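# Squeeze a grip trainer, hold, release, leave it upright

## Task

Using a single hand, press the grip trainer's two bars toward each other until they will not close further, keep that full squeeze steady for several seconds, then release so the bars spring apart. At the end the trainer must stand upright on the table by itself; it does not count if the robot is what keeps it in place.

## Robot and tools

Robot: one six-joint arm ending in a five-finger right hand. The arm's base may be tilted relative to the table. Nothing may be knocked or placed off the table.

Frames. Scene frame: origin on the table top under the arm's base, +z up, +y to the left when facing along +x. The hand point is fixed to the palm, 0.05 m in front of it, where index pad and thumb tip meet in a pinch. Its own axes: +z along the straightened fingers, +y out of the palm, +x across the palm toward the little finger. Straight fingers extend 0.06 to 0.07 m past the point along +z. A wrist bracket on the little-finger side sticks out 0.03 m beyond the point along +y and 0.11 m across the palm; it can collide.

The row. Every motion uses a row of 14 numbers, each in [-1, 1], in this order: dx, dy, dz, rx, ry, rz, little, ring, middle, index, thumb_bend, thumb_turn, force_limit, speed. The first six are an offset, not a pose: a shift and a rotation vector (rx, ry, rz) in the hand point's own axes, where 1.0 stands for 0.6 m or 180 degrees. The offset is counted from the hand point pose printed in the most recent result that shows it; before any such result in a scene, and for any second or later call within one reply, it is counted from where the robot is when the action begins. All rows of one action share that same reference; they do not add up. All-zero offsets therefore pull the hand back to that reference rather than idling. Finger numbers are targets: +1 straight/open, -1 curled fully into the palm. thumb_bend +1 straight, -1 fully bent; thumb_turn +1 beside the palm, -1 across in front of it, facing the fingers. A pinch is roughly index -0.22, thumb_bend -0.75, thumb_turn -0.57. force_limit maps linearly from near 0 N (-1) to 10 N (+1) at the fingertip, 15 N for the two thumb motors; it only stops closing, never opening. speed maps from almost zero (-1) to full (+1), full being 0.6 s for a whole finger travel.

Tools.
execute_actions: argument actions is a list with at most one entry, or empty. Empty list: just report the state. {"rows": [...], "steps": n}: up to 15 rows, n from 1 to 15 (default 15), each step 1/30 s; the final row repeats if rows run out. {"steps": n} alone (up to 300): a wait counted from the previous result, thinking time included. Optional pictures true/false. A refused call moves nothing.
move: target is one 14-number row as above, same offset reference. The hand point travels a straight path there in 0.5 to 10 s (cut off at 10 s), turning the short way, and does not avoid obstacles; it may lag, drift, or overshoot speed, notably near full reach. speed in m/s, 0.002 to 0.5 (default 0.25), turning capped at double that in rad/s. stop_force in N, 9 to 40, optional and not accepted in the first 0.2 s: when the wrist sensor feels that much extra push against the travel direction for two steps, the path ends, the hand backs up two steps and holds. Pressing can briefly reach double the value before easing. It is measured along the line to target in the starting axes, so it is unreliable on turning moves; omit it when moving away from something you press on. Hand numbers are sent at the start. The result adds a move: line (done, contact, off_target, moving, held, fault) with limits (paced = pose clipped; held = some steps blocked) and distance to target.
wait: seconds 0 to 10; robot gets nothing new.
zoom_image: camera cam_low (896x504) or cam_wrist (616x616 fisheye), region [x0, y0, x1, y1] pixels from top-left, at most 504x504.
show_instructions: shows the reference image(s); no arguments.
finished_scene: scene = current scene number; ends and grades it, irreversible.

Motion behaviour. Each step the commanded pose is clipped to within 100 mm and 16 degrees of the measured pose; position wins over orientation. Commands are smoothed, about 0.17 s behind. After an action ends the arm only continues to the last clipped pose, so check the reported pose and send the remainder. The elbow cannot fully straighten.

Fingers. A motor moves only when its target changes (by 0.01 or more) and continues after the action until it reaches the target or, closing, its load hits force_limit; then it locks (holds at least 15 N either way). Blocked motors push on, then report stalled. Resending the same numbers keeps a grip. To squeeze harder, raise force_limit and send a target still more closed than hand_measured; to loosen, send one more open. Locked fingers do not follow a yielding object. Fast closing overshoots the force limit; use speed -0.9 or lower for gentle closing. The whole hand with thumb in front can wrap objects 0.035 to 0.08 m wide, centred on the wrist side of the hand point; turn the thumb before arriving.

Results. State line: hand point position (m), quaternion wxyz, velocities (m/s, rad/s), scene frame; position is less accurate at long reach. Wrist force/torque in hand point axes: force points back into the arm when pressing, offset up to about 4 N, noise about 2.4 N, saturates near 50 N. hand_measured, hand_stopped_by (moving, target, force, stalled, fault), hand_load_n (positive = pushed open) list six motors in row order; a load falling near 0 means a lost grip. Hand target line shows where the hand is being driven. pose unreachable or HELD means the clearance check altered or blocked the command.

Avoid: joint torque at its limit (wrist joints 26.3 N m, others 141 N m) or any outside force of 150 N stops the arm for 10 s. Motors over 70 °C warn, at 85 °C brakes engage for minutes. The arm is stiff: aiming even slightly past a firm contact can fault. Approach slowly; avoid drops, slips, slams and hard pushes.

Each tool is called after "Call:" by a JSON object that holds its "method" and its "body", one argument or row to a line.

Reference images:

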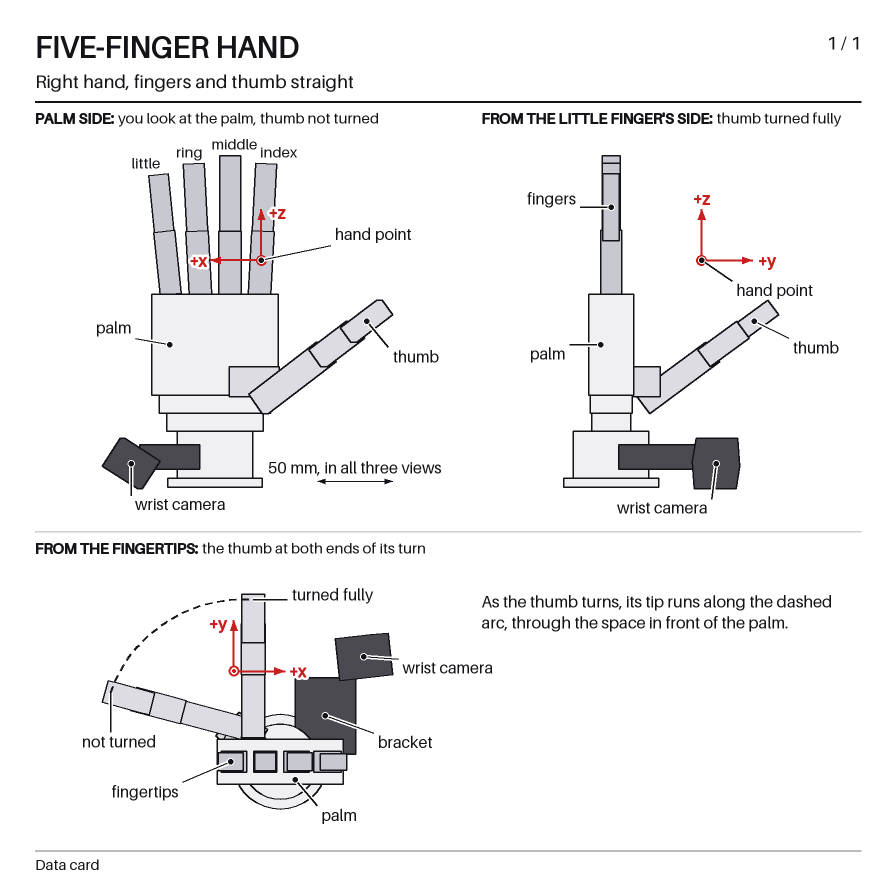

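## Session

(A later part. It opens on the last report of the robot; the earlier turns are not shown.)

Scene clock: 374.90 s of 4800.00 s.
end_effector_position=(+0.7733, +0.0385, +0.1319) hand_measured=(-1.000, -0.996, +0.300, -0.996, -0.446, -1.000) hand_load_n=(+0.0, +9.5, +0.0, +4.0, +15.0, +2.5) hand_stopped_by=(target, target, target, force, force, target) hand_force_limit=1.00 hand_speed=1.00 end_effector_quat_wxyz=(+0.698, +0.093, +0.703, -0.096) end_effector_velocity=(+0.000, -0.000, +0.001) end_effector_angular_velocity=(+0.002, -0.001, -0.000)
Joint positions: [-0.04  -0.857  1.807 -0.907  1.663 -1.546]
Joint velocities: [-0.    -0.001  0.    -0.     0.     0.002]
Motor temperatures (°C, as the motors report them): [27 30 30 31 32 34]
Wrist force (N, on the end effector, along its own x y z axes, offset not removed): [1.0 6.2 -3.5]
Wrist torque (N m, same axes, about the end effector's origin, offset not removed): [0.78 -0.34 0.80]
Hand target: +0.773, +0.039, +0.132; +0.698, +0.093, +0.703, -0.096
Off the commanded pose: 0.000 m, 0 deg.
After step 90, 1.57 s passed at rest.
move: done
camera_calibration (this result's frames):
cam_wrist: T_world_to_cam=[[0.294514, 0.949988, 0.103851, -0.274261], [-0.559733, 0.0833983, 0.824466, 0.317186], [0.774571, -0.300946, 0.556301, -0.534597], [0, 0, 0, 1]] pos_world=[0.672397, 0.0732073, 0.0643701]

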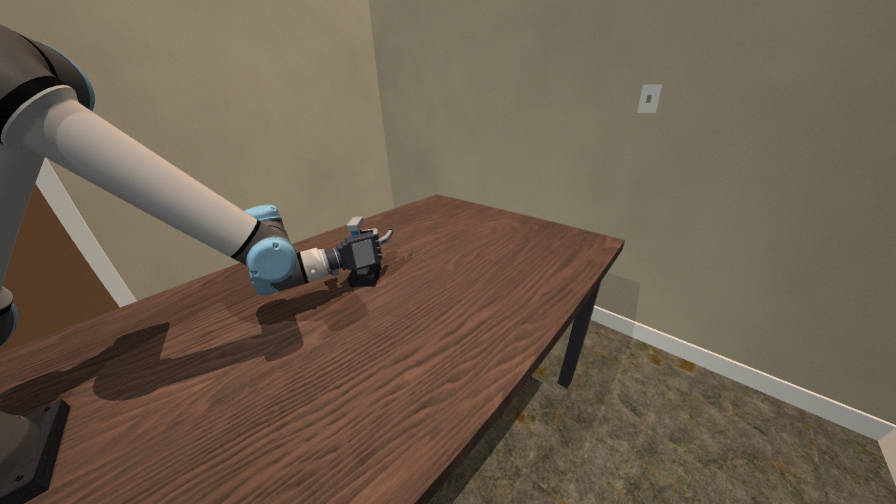

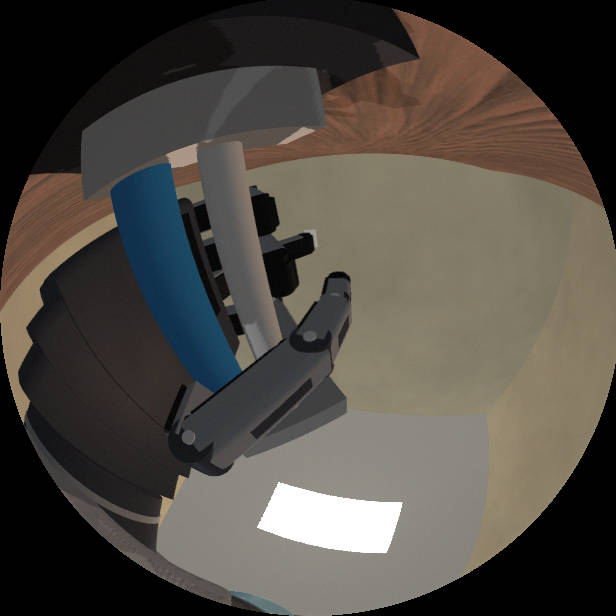

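Call:
{"method": "move", "body": {
  "target": [0,0,0,0,0,0,-1,-1,0.3,0.3,-0.98,-1,1,0]
}}

Call:
{"method": "move", "body": {
  "target": [0,0,0,0,0,0,-1,-1,0.3,0.3,-1,-1,1,-0.6]
}}

Scene clock: 385.77 s of 4800.00 s.
end_effector_position=(+0.7733, +0.0386, +0.1319) hand_measured=(-1.000, -0.996, +0.300, -0.958, -0.446, -1.000) hand_load_n=(+0.0, +10.5, +0.0, -13.0, +16.0, +2.5) hand_stopped_by=(target, target, target, moving, force, target) hand_force_limit=1.00 hand_speed=0.00 end_effector_quat_wxyz=(+0.698, +0.093, +0.703, -0.096) end_effector_velocity=(-0.000, -0.000, -0.000) end_effector_angular_velocity=(+0.001, +0.000, -0.000)
Joint positions: [-0.04  -0.857  1.807 -0.907  1.663 -1.546]
Joint velocities: [-0.     0.    -0.     0.001 -0.     0.001]
Motor temperatures (°C, as the motors report them): [27 30 30 31 32 34]
Wrist force (N, on the end effector, along its own x y z axes, offset not removed): [-0.4 3.4 -2.8]
Wrist torque (N m, same axes, about the end effector's origin, offset not removed): [0.14 -0.25 0.50]
Hand target: +0.773, +0.039, +0.132; +0.698, +0.093, +0.703, -0.096
Off the commanded pose: 0.000 m, 0 deg.
After step 90, 7.17 s passed at rest.
move: done
camera_calibration (this result's frames):
cam_wrist: T_world_to_cam=[[0.294495, 0.949993, 0.103853, -0.274252], [-0.559747, 0.0833902, 0.824457, 0.317196], [0.774568, -0.30093, 0.556314, -0.534599], [0, 0, 0, 1]] pos_world=[0.672399, 0.0732097, 0.0643725]

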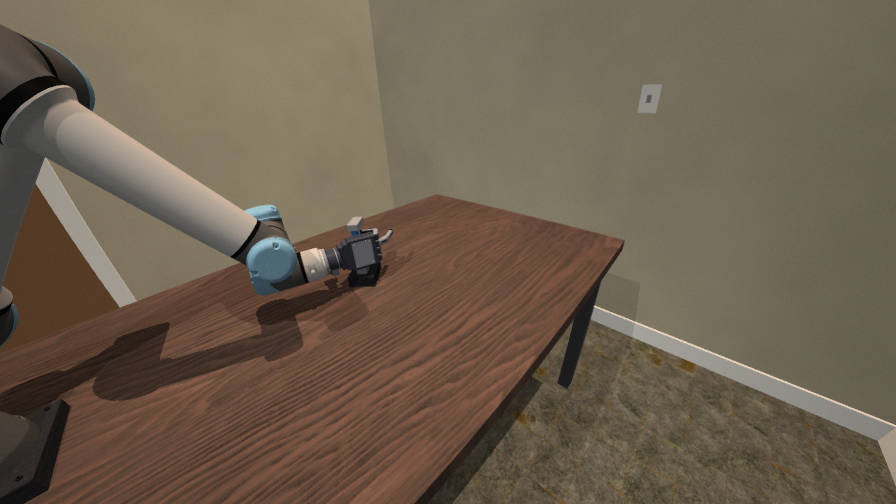

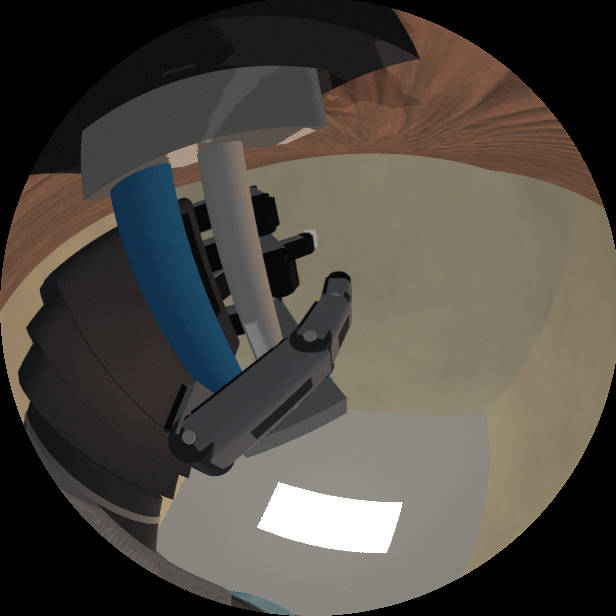

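Scene clock: 386.27 s of 4800.00 s.
end_effector_position=(+0.7733, +0.0386, +0.1319) hand_measured=(-1.000, -0.996, +0.300, -0.958, -0.446, -1.000) hand_load_n=(+0.0, +10.5, +0.0, -13.0, +16.0, +2.5) hand_stopped_by=(target, target, target, stalled, force, target) hand_force_limit=1.00 hand_speed=-0.60 end_effector_quat_wxyz=(+0.698, +0.093, +0.703, -0.096) end_effector_velocity=(+0.000, -0.000, +0.000) end_effector_angular_velocity=(+0.001, -0.000, -0.000)
Joint positions: [-0.04  -0.857  1.807 -0.907  1.663 -1.546]
Joint velocities: [-0.    -0.001 -0.     0.001  0.     0.001]
Motor temperatures (°C, as the motors report them): [27 30 30 31 32 34]
Wrist force (N, on the end effector, along its own x y z axes, offset not removed): [-5.2 9.0 0.6]
Wrist torque (N m, same axes, about the end effector's origin, offset not removed): [1.05 0.18 0.49]
Hand target: +0.773, +0.039, +0.132; +0.698, +0.093, +0.703, -0.096
Off the commanded pose: 0.000 m, 0 deg.
move: done
camera_calibration (this result's frames):
cam_wrist: T_world_to_cam=[[0.294495, 0.949993, 0.103853, -0.274252], [-0.559747, 0.0833902, 0.824457, 0.317196], [0.774568, -0.30093, 0.556314, -0.534599], [0, 0, 0, 1]] pos_world=[0.672399, 0.0732097, 0.0643725]

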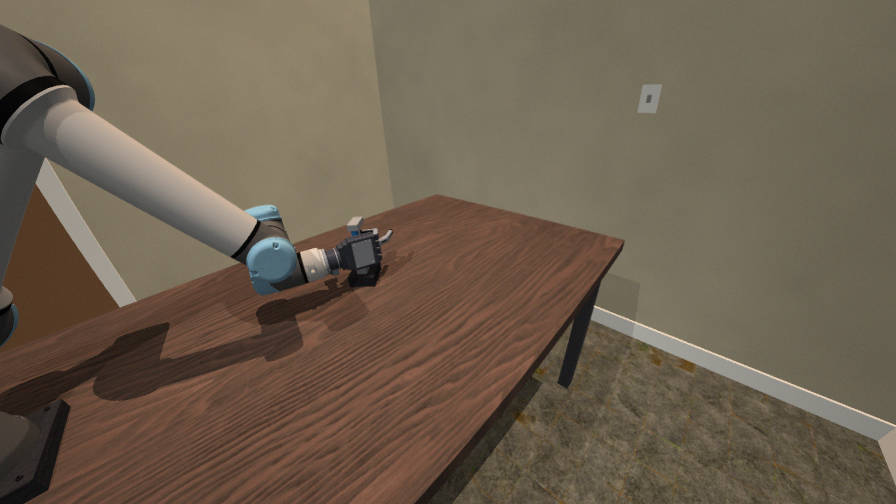

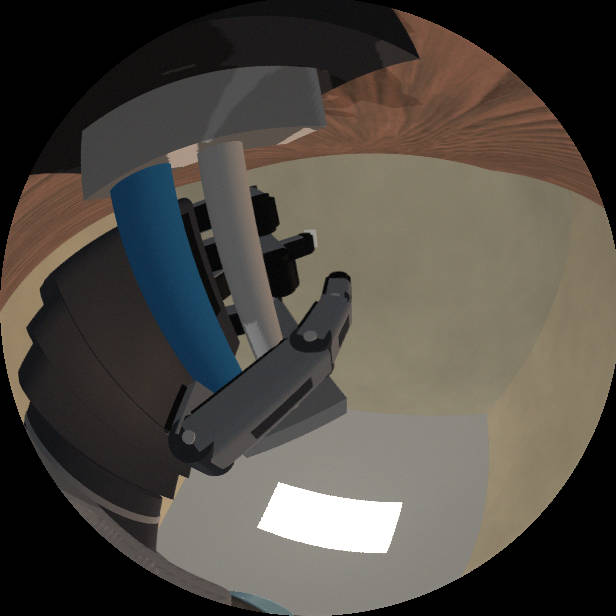

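Call:
{"method": "move", "body": {
  "target": [0,0,0,0,0,0,-1,-1,0.3,0.4,-0.15,-1,1,-0.5]
}}

Call:
{"method": "move", "body": {
  "target": [0,0,0,0,0,0,-1,-1,0.3,0.4,-1,-1,1,-0.6]
}}

Scene clock: 392.47 s of 4800.00 s.
end_effector_position=(+0.7733, +0.0386, +0.1319) hand_measured=(-1.000, -0.996, +0.300, +0.400, -0.150, -1.000) hand_load_n=(+0.0, +20.0, +0.0, +0.0, +0.0, +0.0) hand_stopped_by=(target, target, target, target, target, target) hand_force_limit=1.00 hand_speed=-0.50 end_effector_quat_wxyz=(+0.698, +0.093, +0.703, -0.096) end_effector_velocity=(+0.000, +0.000, -0.000) end_effector_angular_velocity=(-0.002, -0.000, +0.000)
Joint positions: [-0.04  -0.857  1.807 -0.907  1.663 -1.546]
Joint velocities: [ 0.     0.001 -0.001 -0.    -0.    -0.002]
Motor temperatures (°C, as the motors report them): [27 30 30 31 32 34]
Wrist force (N, on the end effector, along its own x y z axes, offset not removed): [-5.4 2.1 1.7]
Wrist torque (N m, same axes, about the end effector's origin, offset not removed): [0.03 0.33 0.15]
Hand target: +0.773, +0.039, +0.132; +0.698, +0.093, +0.703, -0.096
Off the commanded pose: 0.000 m, 0 deg.
After step 90, 1.30 s passed at rest.
move: done
camera_calibration (this result's frames):
cam_wrist: T_world_to_cam=[[0.294495, 0.949993, 0.103853, -0.274252], [-0.559747, 0.0833902, 0.824457, 0.317196], [0.774568, -0.30093, 0.556314, -0.534599], [0, 0, 0, 1]] pos_world=[0.672399, 0.0732097, 0.0643724]

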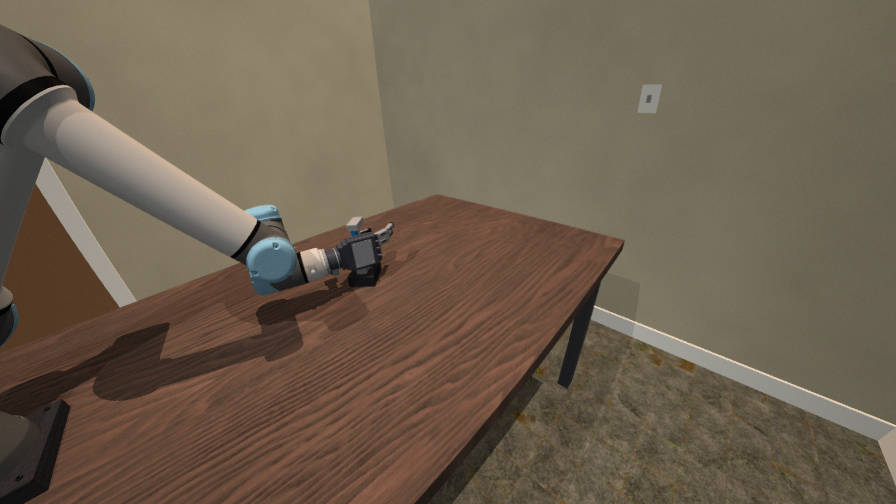

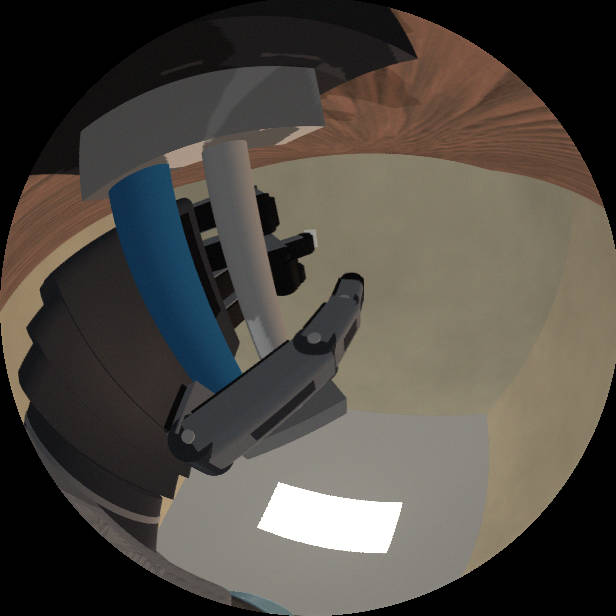

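Scene clock: 394.77 s of 4800.00 s.
end_effector_position=(+0.7733, +0.0386, +0.1319) hand_measured=(-1.000, -0.996, +0.300, +0.400, -0.992, -1.000) hand_load_n=(+0.0, +12.0, +0.0, +0.0, +5.5, +2.5) hand_stopped_by=(target, target, target, target, target, target) hand_force_limit=1.00 hand_speed=-0.60 end_effector_quat_wxyz=(+0.698, +0.093, +0.703, -0.096) end_effector_velocity=(-0.000, -0.000, -0.000) end_effector_angular_velocity=(+0.001, +0.000, -0.000)
Joint positions: [-0.04  -0.857  1.807 -0.907  1.663 -1.546]
Joint velocities: [-0.    -0.     0.001 -0.     0.     0.001]
Motor temperatures (°C, as the motors report them): [27 30 30 31 32 34]
Wrist force (N, on the end effector, along its own x y z axes, offset not removed): [-3.0 2.9 -1.5]
Wrist torque (N m, same axes, about the end effector's origin, offset not removed): [-0.01 0.09 0.31]
Hand target: +0.773, +0.039, +0.132; +0.698, +0.093, +0.703, -0.096
Off the commanded pose: 0.000 m, 0 deg.
move: done
camera_calibration (this result's frames):
cam_wrist: T_world_to_cam=[[0.294495, 0.949993, 0.103853, -0.274252], [-0.559746, 0.0833899, 0.824458, 0.317195], [0.774569, -0.30093, 0.556313, -0.534599], [0, 0, 0, 1]] pos_world=[0.672398, 0.0732099, 0.0643721]

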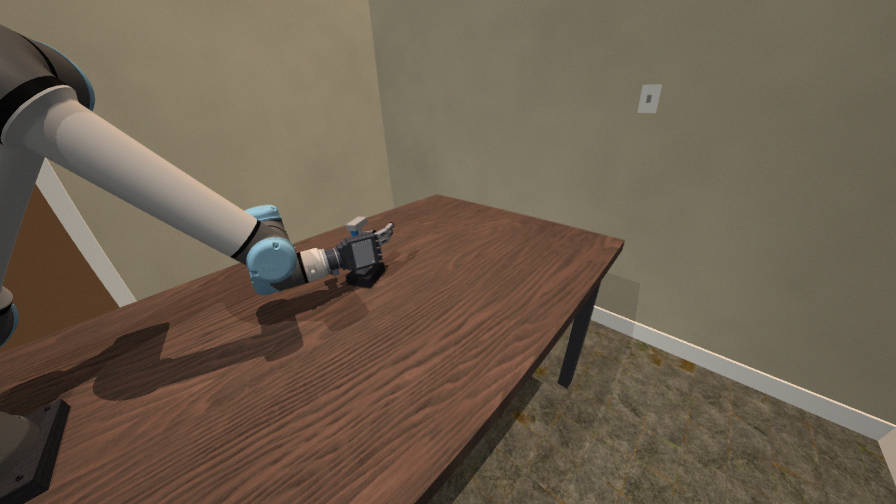

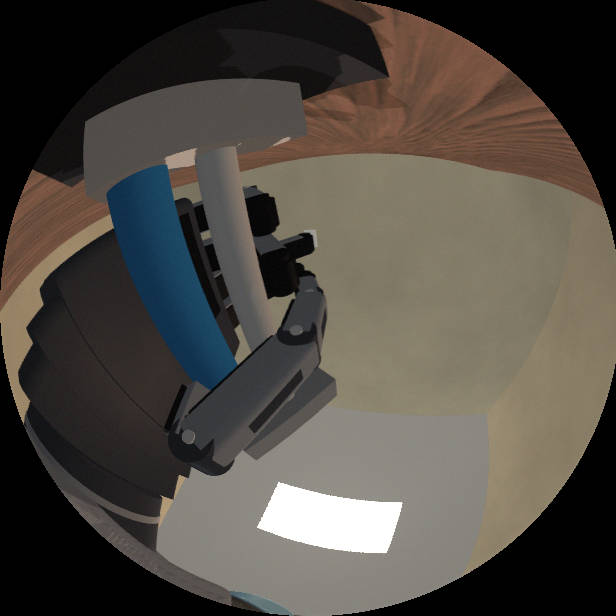

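Call:
{"method": "move", "body": {
  "target": [-0.002,0.052,-0.0625,-0.222,0,0,-1,-1,0.3,0.4,-1,-1,1,-0.6],
  "speed": 0.1
}}

Call:
{"method": "move", "body": {
  "target": [0.002,-0.003,0,0,0,0,0.7,0.7,0.7,0.7,1,-1,1,-0.3],
  "speed": 0.002
}}

Call:
{"method": "move", "body": {
  "target": [0,0,-0.033,0,0,0,0.7,0.7,0.7,0.7,1,-1,1,-0.3],
  "speed": 0.03
}}

Scene clock: 426.33 s of 4800.00 s.
end_effector_position=(+0.7454, +0.0784, +0.1331) hand_measured=(-1.000, -0.996, +0.300, +0.400, -0.994, -1.000) hand_load_n=(+2.0, +16.5, +0.0, +0.0, +0.0, +0.0) hand_stopped_by=(target, target, target, target, target, target) hand_force_limit=1.00 hand_speed=-0.60 end_effector_quat_wxyz=(+0.688, -0.151, +0.694, +0.150) end_effector_velocity=(-0.000, +0.001, +0.000) end_effector_angular_velocity=(-0.000, -0.000, +0.015)
Joint positions: [-0.261 -0.806  1.709 -0.876  0.746 -1.548]
Joint velocities: [-0.002  0.003 -0.008  0.004 -0.016 -0.   ]
Motor temperatures (°C, as the motors report them): [27 30 30 31 32 34]
Wrist force (N, on the end effector, along its own x y z axes, offset not removed): [10.4 -0.2 0.1]
Wrist torque (N m, same axes, about the end effector's origin, offset not removed): [-0.02 -0.44 0.00]
Hand target: +0.745, +0.078, +0.133; +0.688, -0.152, +0.694, +0.150
Off the commanded pose: 0.000 m, 0 deg.
After step 90, 24.70 s passed at rest.
move: done
camera_calibration (this result's frames):
cam_wrist: T_world_to_cam=[[-0.382491, 0.917484, 0.109196, 0.202473], [-0.480211, -0.298366, 0.824848, 0.267807], [0.789365, 0.26306, 0.554709, -0.55669], [0, 0, 0, 1]] pos_world=[0.64548, 0.040582, 0.0657912]

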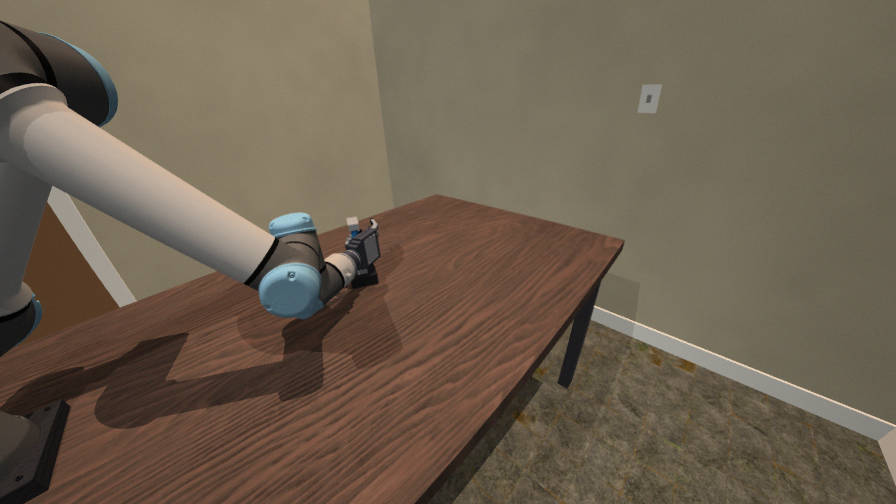

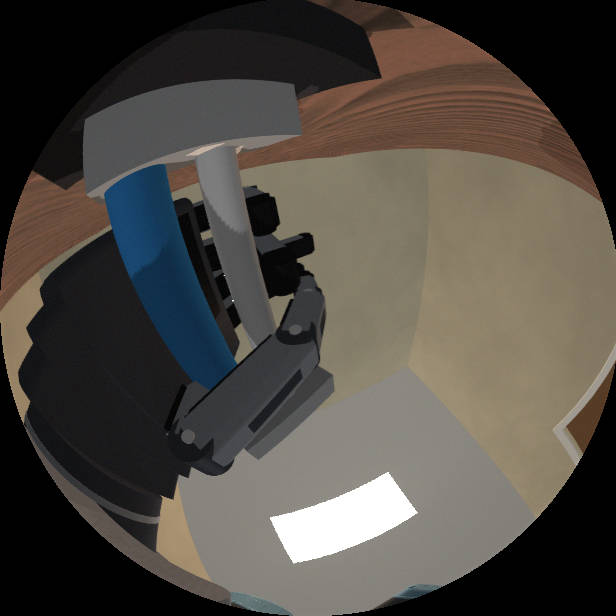

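Scene clock: 429.33 s of 4800.00 s.
end_effector_position=(+0.7461, +0.0767, +0.1319) hand_measured=(+0.700, +0.700, +0.700, +0.700, +1.000, -1.000) hand_load_n=(+0.0, +0.0, +0.0, +0.0, +0.0, +0.0) hand_stopped_by=(target, target, target, target, target, target) hand_force_limit=1.00 hand_speed=-0.30 end_effector_quat_wxyz=(+0.688, -0.151, +0.694, +0.150) end_effector_velocity=(-0.000, +0.000, +0.000) end_effector_angular_velocity=(-0.000, -0.000, +0.000)
Joint positions: [-0.263 -0.802  1.706 -0.877  0.744 -1.548]
Joint velocities: [ 0. -0.  0.  0. -0. -0.]
Motor temperatures (°C, as the motors report them): [27 30 30 31 32 34]
Wrist force (N, on the end effector, along its own x y z axes, offset not removed): [1.8 2.3 -1.6]
Wrist torque (N m, same axes, about the end effector's origin, offset not removed): [0.48 -0.38 0.36]
Hand target: +0.746, +0.077, +0.132; +0.688, -0.151, +0.694, +0.150
Off the commanded pose: 0.000 m, 0 deg.
move: done
camera_calibration (this result's frames):
cam_wrist: T_world_to_cam=[[-0.38249, 0.917485, 0.109194, 0.204391], [-0.480212, -0.298365, 0.824848, 0.268665], [0.789365, 0.26306, 0.554709, -0.556171], [0, 0, 0, 1]] pos_world=[0.646216, 0.0389411, 0.064587]

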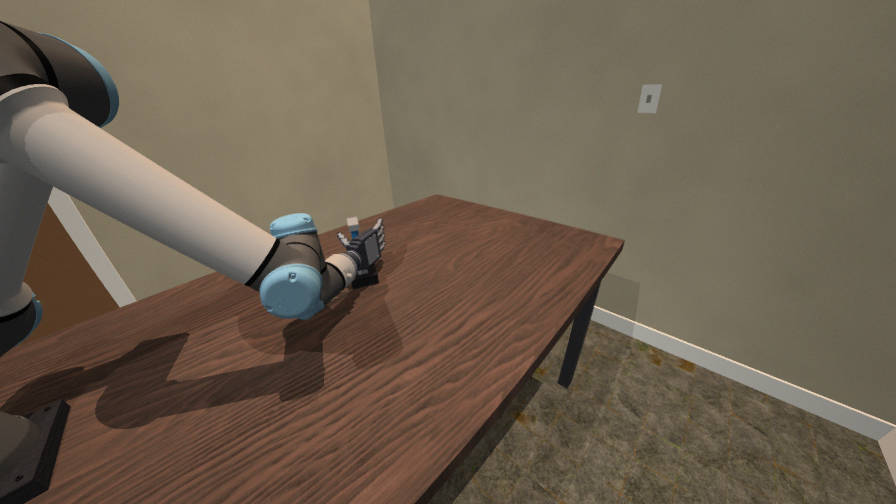

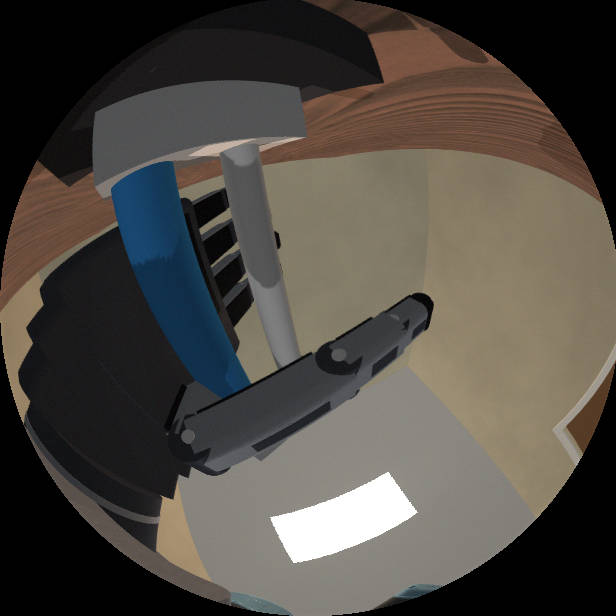

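Scene clock: 430.37 s of 4800.00 s.
end_effector_position=(+0.7284, +0.0686, +0.1321) hand_measured=(+0.700, +0.700, +0.700, +0.700, +1.000, -1.000) hand_load_n=(+0.0, +0.0, +0.0, +0.0, +0.0, +0.0) hand_stopped_by=(target, target, target, target, target, target) hand_force_limit=1.00 hand_speed=-0.30 end_effector_quat_wxyz=(+0.688, -0.151, +0.694, +0.150) end_effector_velocity=(-0.002, -0.001, +0.000) end_effector_angular_velocity=(+0.001, +0.000, -0.000)
Joint positions: [-0.29  -0.827  1.76  -0.905  0.717 -1.549]
Joint velocities: [-0.004 -0.003  0.006 -0.003 -0.003  0.001]
Motor temperatures (°C, as the motors report them): [27 30 30 31 32 34]
Wrist force (N, on the end effector, along its own x y z axes, offset not removed): [-0.5 2.0 2.6]
Wrist torque (N m, same axes, about the end effector's origin, offset not removed): [0.44 0.12 -0.01]
Hand target: +0.728, +0.068, +0.132; +0.688, -0.151, +0.694, +0.150
Off the commanded pose: 0.000 m, 0 deg.
move: done
camera_calibration (this result's frames):
cam_wrist: T_world_to_cam=[[-0.382493, 0.917486, 0.109177, 0.205038], [-0.480193, -0.298344, 0.824867, 0.257541], [0.789376, 0.263079, 0.554684, -0.54011], [0, 0, 0, 1]] pos_world=[0.628445, 0.0308082, 0.0647683]

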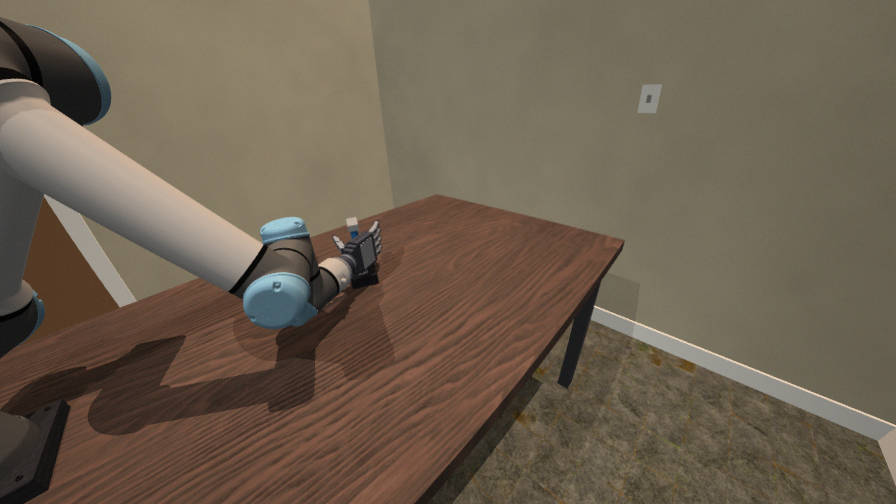

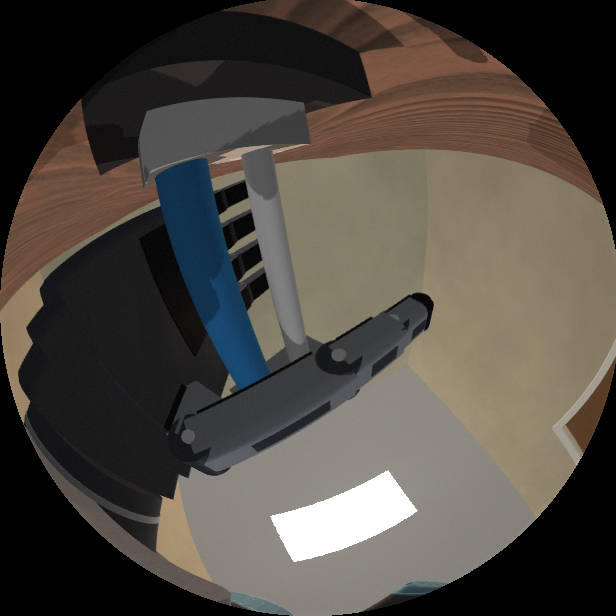

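Call:
{"method": "move", "body": {
  "target": [0,-0.0465,0.0195,0.18,0,0,0.7,0.7,0.7,0.7,1,-1,1,-0.3],
  "speed": 0.15
}}

Call:
{"method": "move", "body": {
  "target": [0,-0.0465,0.0195,0.18,0,0,0.7,0.7,0.7,0.7,1,-1,1,-0.3],
  "speed": 0.15
}}

Call:
{"method": "move", "body": {
  "target": [0,0.003,0,0,0,0,-1,-1,0.7,0.7,1,-1,-0.2,-0.6],
  "speed": 0.005
}}

Call:
{"method": "move", "body": {
  "target": [0,0,0,0,0,0,-1,-1,0.7,0.7,-1,-1,1,-0.6]
}}

Scene clock: 442.03 s of 4800.00 s.
end_effector_position=(+0.7506, +0.0482, +0.1322) hand_measured=(+0.700, +0.700, +0.700, +0.700, +1.000, -1.000) hand_load_n=(+0.0, +0.0, +0.0, +0.0, +0.0, +0.0) hand_stopped_by=(target, target, target, target, target, target) hand_force_limit=1.00 hand_speed=-0.30 end_effector_quat_wxyz=(+0.703, +0.046, +0.708, -0.049) end_effector_velocity=(+0.001, -0.000, -0.000) end_effector_angular_velocity=(-0.000, -0.000, -0.016)
Joint positions: [-0.097 -0.891  1.881 -0.951  1.473 -1.548]
Joint velocities: [ 0.008  0.001 -0.002  0.001  0.024 -0.   ]
Motor temperatures (°C, as the motors report them): [27 30 30 31 32 34]
Wrist force (N, on the end effector, along its own x y z axes, offset not removed): [-3.0 -0.9 -1.2]
Wrist torque (N m, same axes, about the end effector's origin, offset not removed): [-0.01 0.60 -0.37]
Hand target: +0.751, +0.048, +0.132; +0.703, +0.047, +0.708, -0.050
Off the commanded pose: 0.000 m, 0 deg.
After step 90, 6.33 s passed at rest.
move: done
camera_calibration (this result's frames):
cam_wrist: T_world_to_cam=[[0.166727, 0.980422, 0.104758, -0.182442], [-0.565654, 0.00808413, 0.824603, 0.311444], [0.807613, -0.196741, 0.555927, -0.543989], [0, 0, 0, 1]] pos_world=[0.64592, 0.0693281, 0.0647125]

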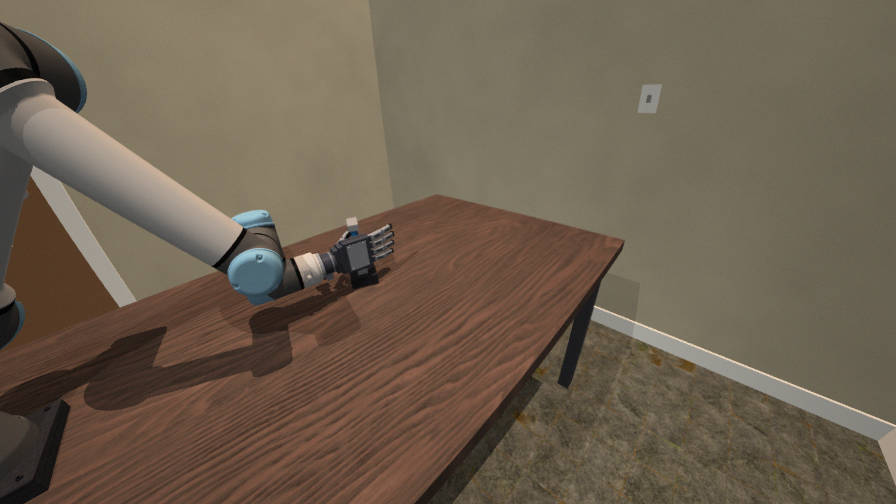

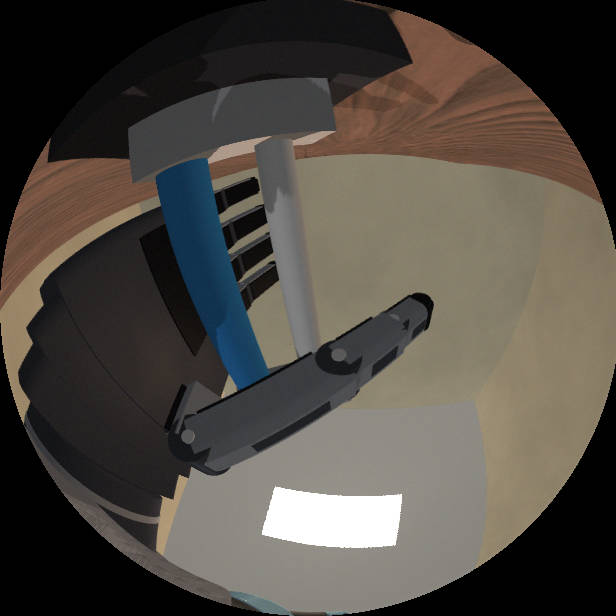

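Scene clock: 444.40 s of 4800.00 s.
end_effector_position=(+0.7583, +0.0192, +0.1321) hand_measured=(+0.700, +0.700, +0.700, +0.700, +1.000, -1.000) hand_load_n=(+0.0, +0.0, +0.0, +0.0, +0.0, +0.0) hand_stopped_by=(target, target, target, target, target, target) hand_force_limit=1.00 hand_speed=-0.30 end_effector_quat_wxyz=(+0.662, +0.240, +0.667, -0.244) end_effector_velocity=(+0.001, -0.001, +0.000) end_effector_angular_velocity=(+0.001, -0.001, -0.012)
Joint positions: [ 0.132 -0.82   1.714 -0.833  2.265 -1.53 ]
Joint velocities: [ 0.004  0.004 -0.009  0.006  0.017  0.002]
Motor temperatures (°C, as the motors report them): [27 30 30 31 32 34]
Wrist force (N, on the end effector, along its own x y z axes, offset not removed): [2.1 -2.1 -0.8]
Wrist torque (N m, same axes, about the end effector's origin, offset not removed): [-0.12 -0.31 -0.02]
Hand target: +0.758, +0.019, +0.132; +0.662, +0.241, +0.666, -0.245
Off the commanded pose: 0.000 m, 0 deg.
move: done
camera_calibration (this result's frames):
cam_wrist: T_world_to_cam=[[0.664994, 0.739899, 0.101654, -0.528083], [-0.473989, 0.312925, 0.823051, 0.240975], [0.577164, -0.595506, 0.558797, -0.373946], [0, 0, 0, 1]] pos_world=[0.68122, 0.0926331, 0.0643069]

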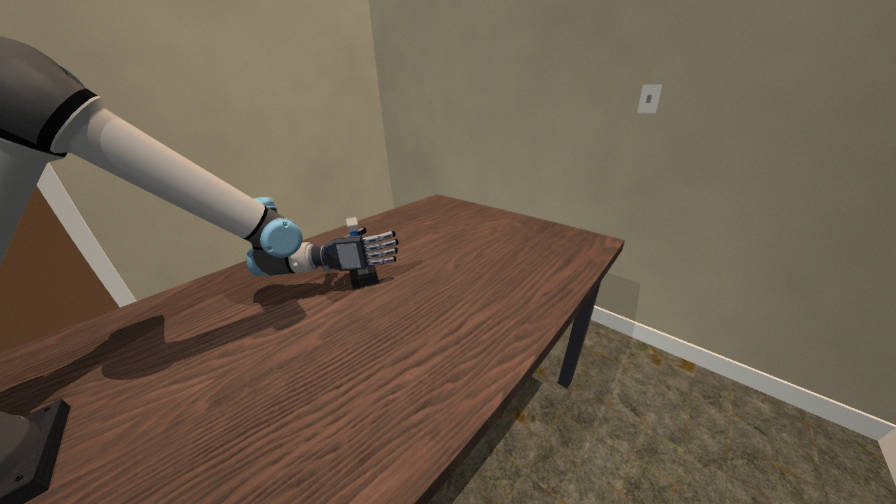

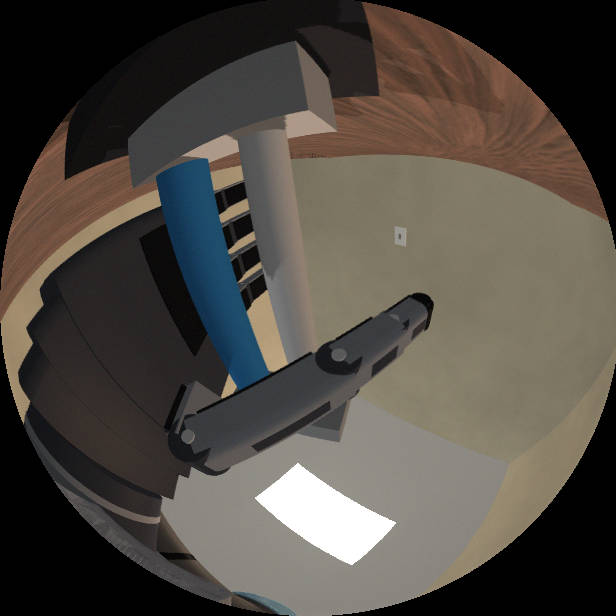

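Scene clock: 447.23 s of 4800.00 s.
end_effector_position=(+0.7595, +0.0205, +0.1321) hand_measured=(-1.000, -1.000, +0.700, +0.700, +1.000, -1.000) hand_load_n=(+0.0, +1.5, +0.0, +0.0, +0.0, +0.0) hand_stopped_by=(target, target, target, target, target, target) hand_force_limit=-0.20 hand_speed=-0.60 end_effector_quat_wxyz=(+0.662, +0.240, +0.667, -0.244) end_effector_velocity=(-0.000, +0.000, -0.000) end_effector_angular_velocity=(+0.001, -0.000, +0.000)
Joint positions: [ 0.134 -0.817  1.709 -0.83   2.268 -1.53 ]
Joint velocities: [ 0.     0.001  0.    -0.    -0.     0.001]
Motor temperatures (°C, as the motors report them): [27 30 30 31 32 34]
Wrist force (N, on the end effector, along its own x y z axes, offset not removed): [-2.8 1.8 2.0]
Wrist torque (N m, same axes, about the end effector's origin, offset not removed): [0.12 0.45 -0.28]
Hand target: +0.759, +0.021, +0.132; +0.662, +0.240, +0.667, -0.244
Off the commanded pose: 0.000 m, 0 deg.
move: done
camera_calibration (this result's frames):
cam_wrist: T_world_to_cam=[[0.664986, 0.739905, 0.101656, -0.529874], [-0.473994, 0.312919, 0.82305, 0.24111], [0.577169, -0.595501, 0.558797, -0.373786], [0, 0, 0, 1]] pos_world=[0.682381, 0.0940189, 0.0642894]

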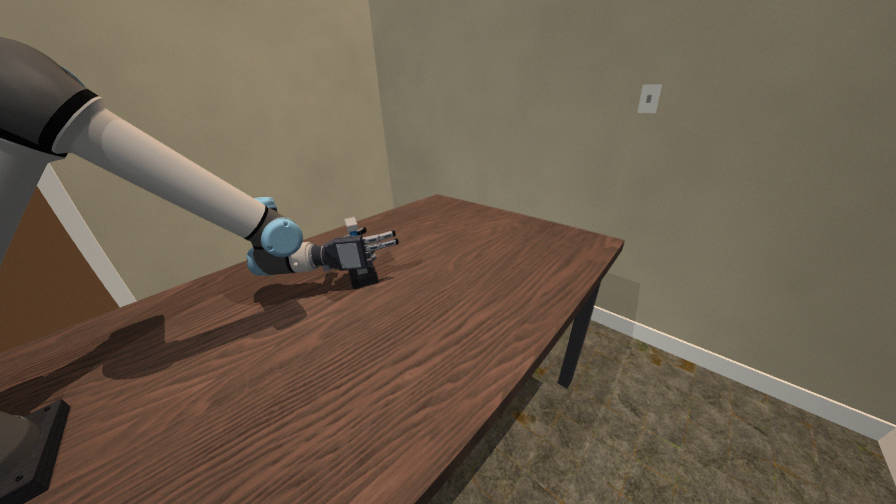

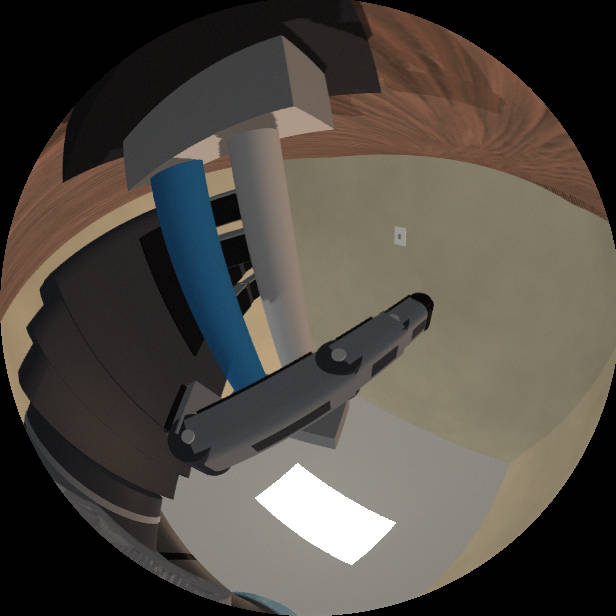

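Scene clock: 452.23 s of 4800.00 s.
end_effector_position=(+0.7595, +0.0205, +0.1321) hand_measured=(-1.000, -0.990, +0.700, +0.700, -0.954, -1.000) hand_load_n=(+0.0, +12.0, +0.0, +0.0, +15.0, +9.0) hand_stopped_by=(target, target, target, target, force, target) hand_force_limit=1.00 hand_speed=-0.60 end_effector_quat_wxyz=(+0.662, +0.240, +0.667, -0.244) end_effector_velocity=(+0.000, +0.000, +0.000) end_effector_angular_velocity=(-0.000, +0.000, +0.000)
Joint positions: [ 0.134 -0.817  1.709 -0.83   2.268 -1.53 ]
Joint velocities: [ 0. -0. -0.  0. -0. -0.]
Motor temperatures (°C, as the motors report them): [27 30 30 31 32 34]
Wrist force (N, on the end effector, along its own x y z axes, offset not removed): [-11.6 5.2 -5.0]
Wrist torque (N m, same axes, about the end effector's origin, offset not removed): [0.41 0.38 -0.20]
Hand target: +0.759, +0.021, +0.132; +0.662, +0.240, +0.667, -0.244
Off the commanded pose: 0.000 m, 0 deg.
move: done
camera_calibration (this result's frames):
cam_wrist: T_world_to_cam=[[0.664973, 0.739914, 0.101677, -0.529875], [-0.474013, 0.312903, 0.823045, 0.241122], [0.577168, -0.595499, 0.558801, -0.373786], [0, 0, 0, 1]] pos_world=[0.682385, 0.0940254, 0.0642939]

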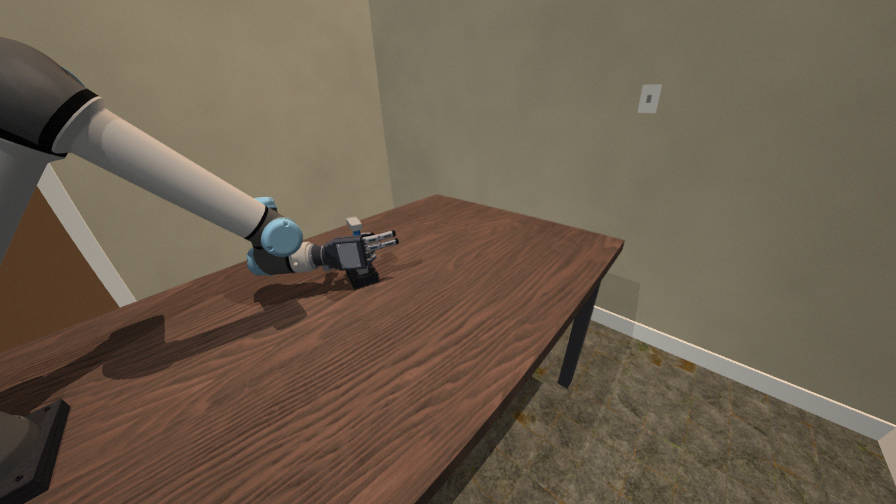

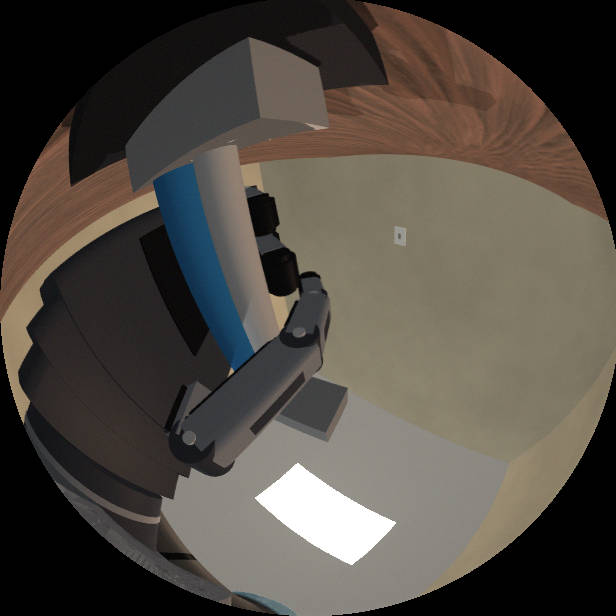

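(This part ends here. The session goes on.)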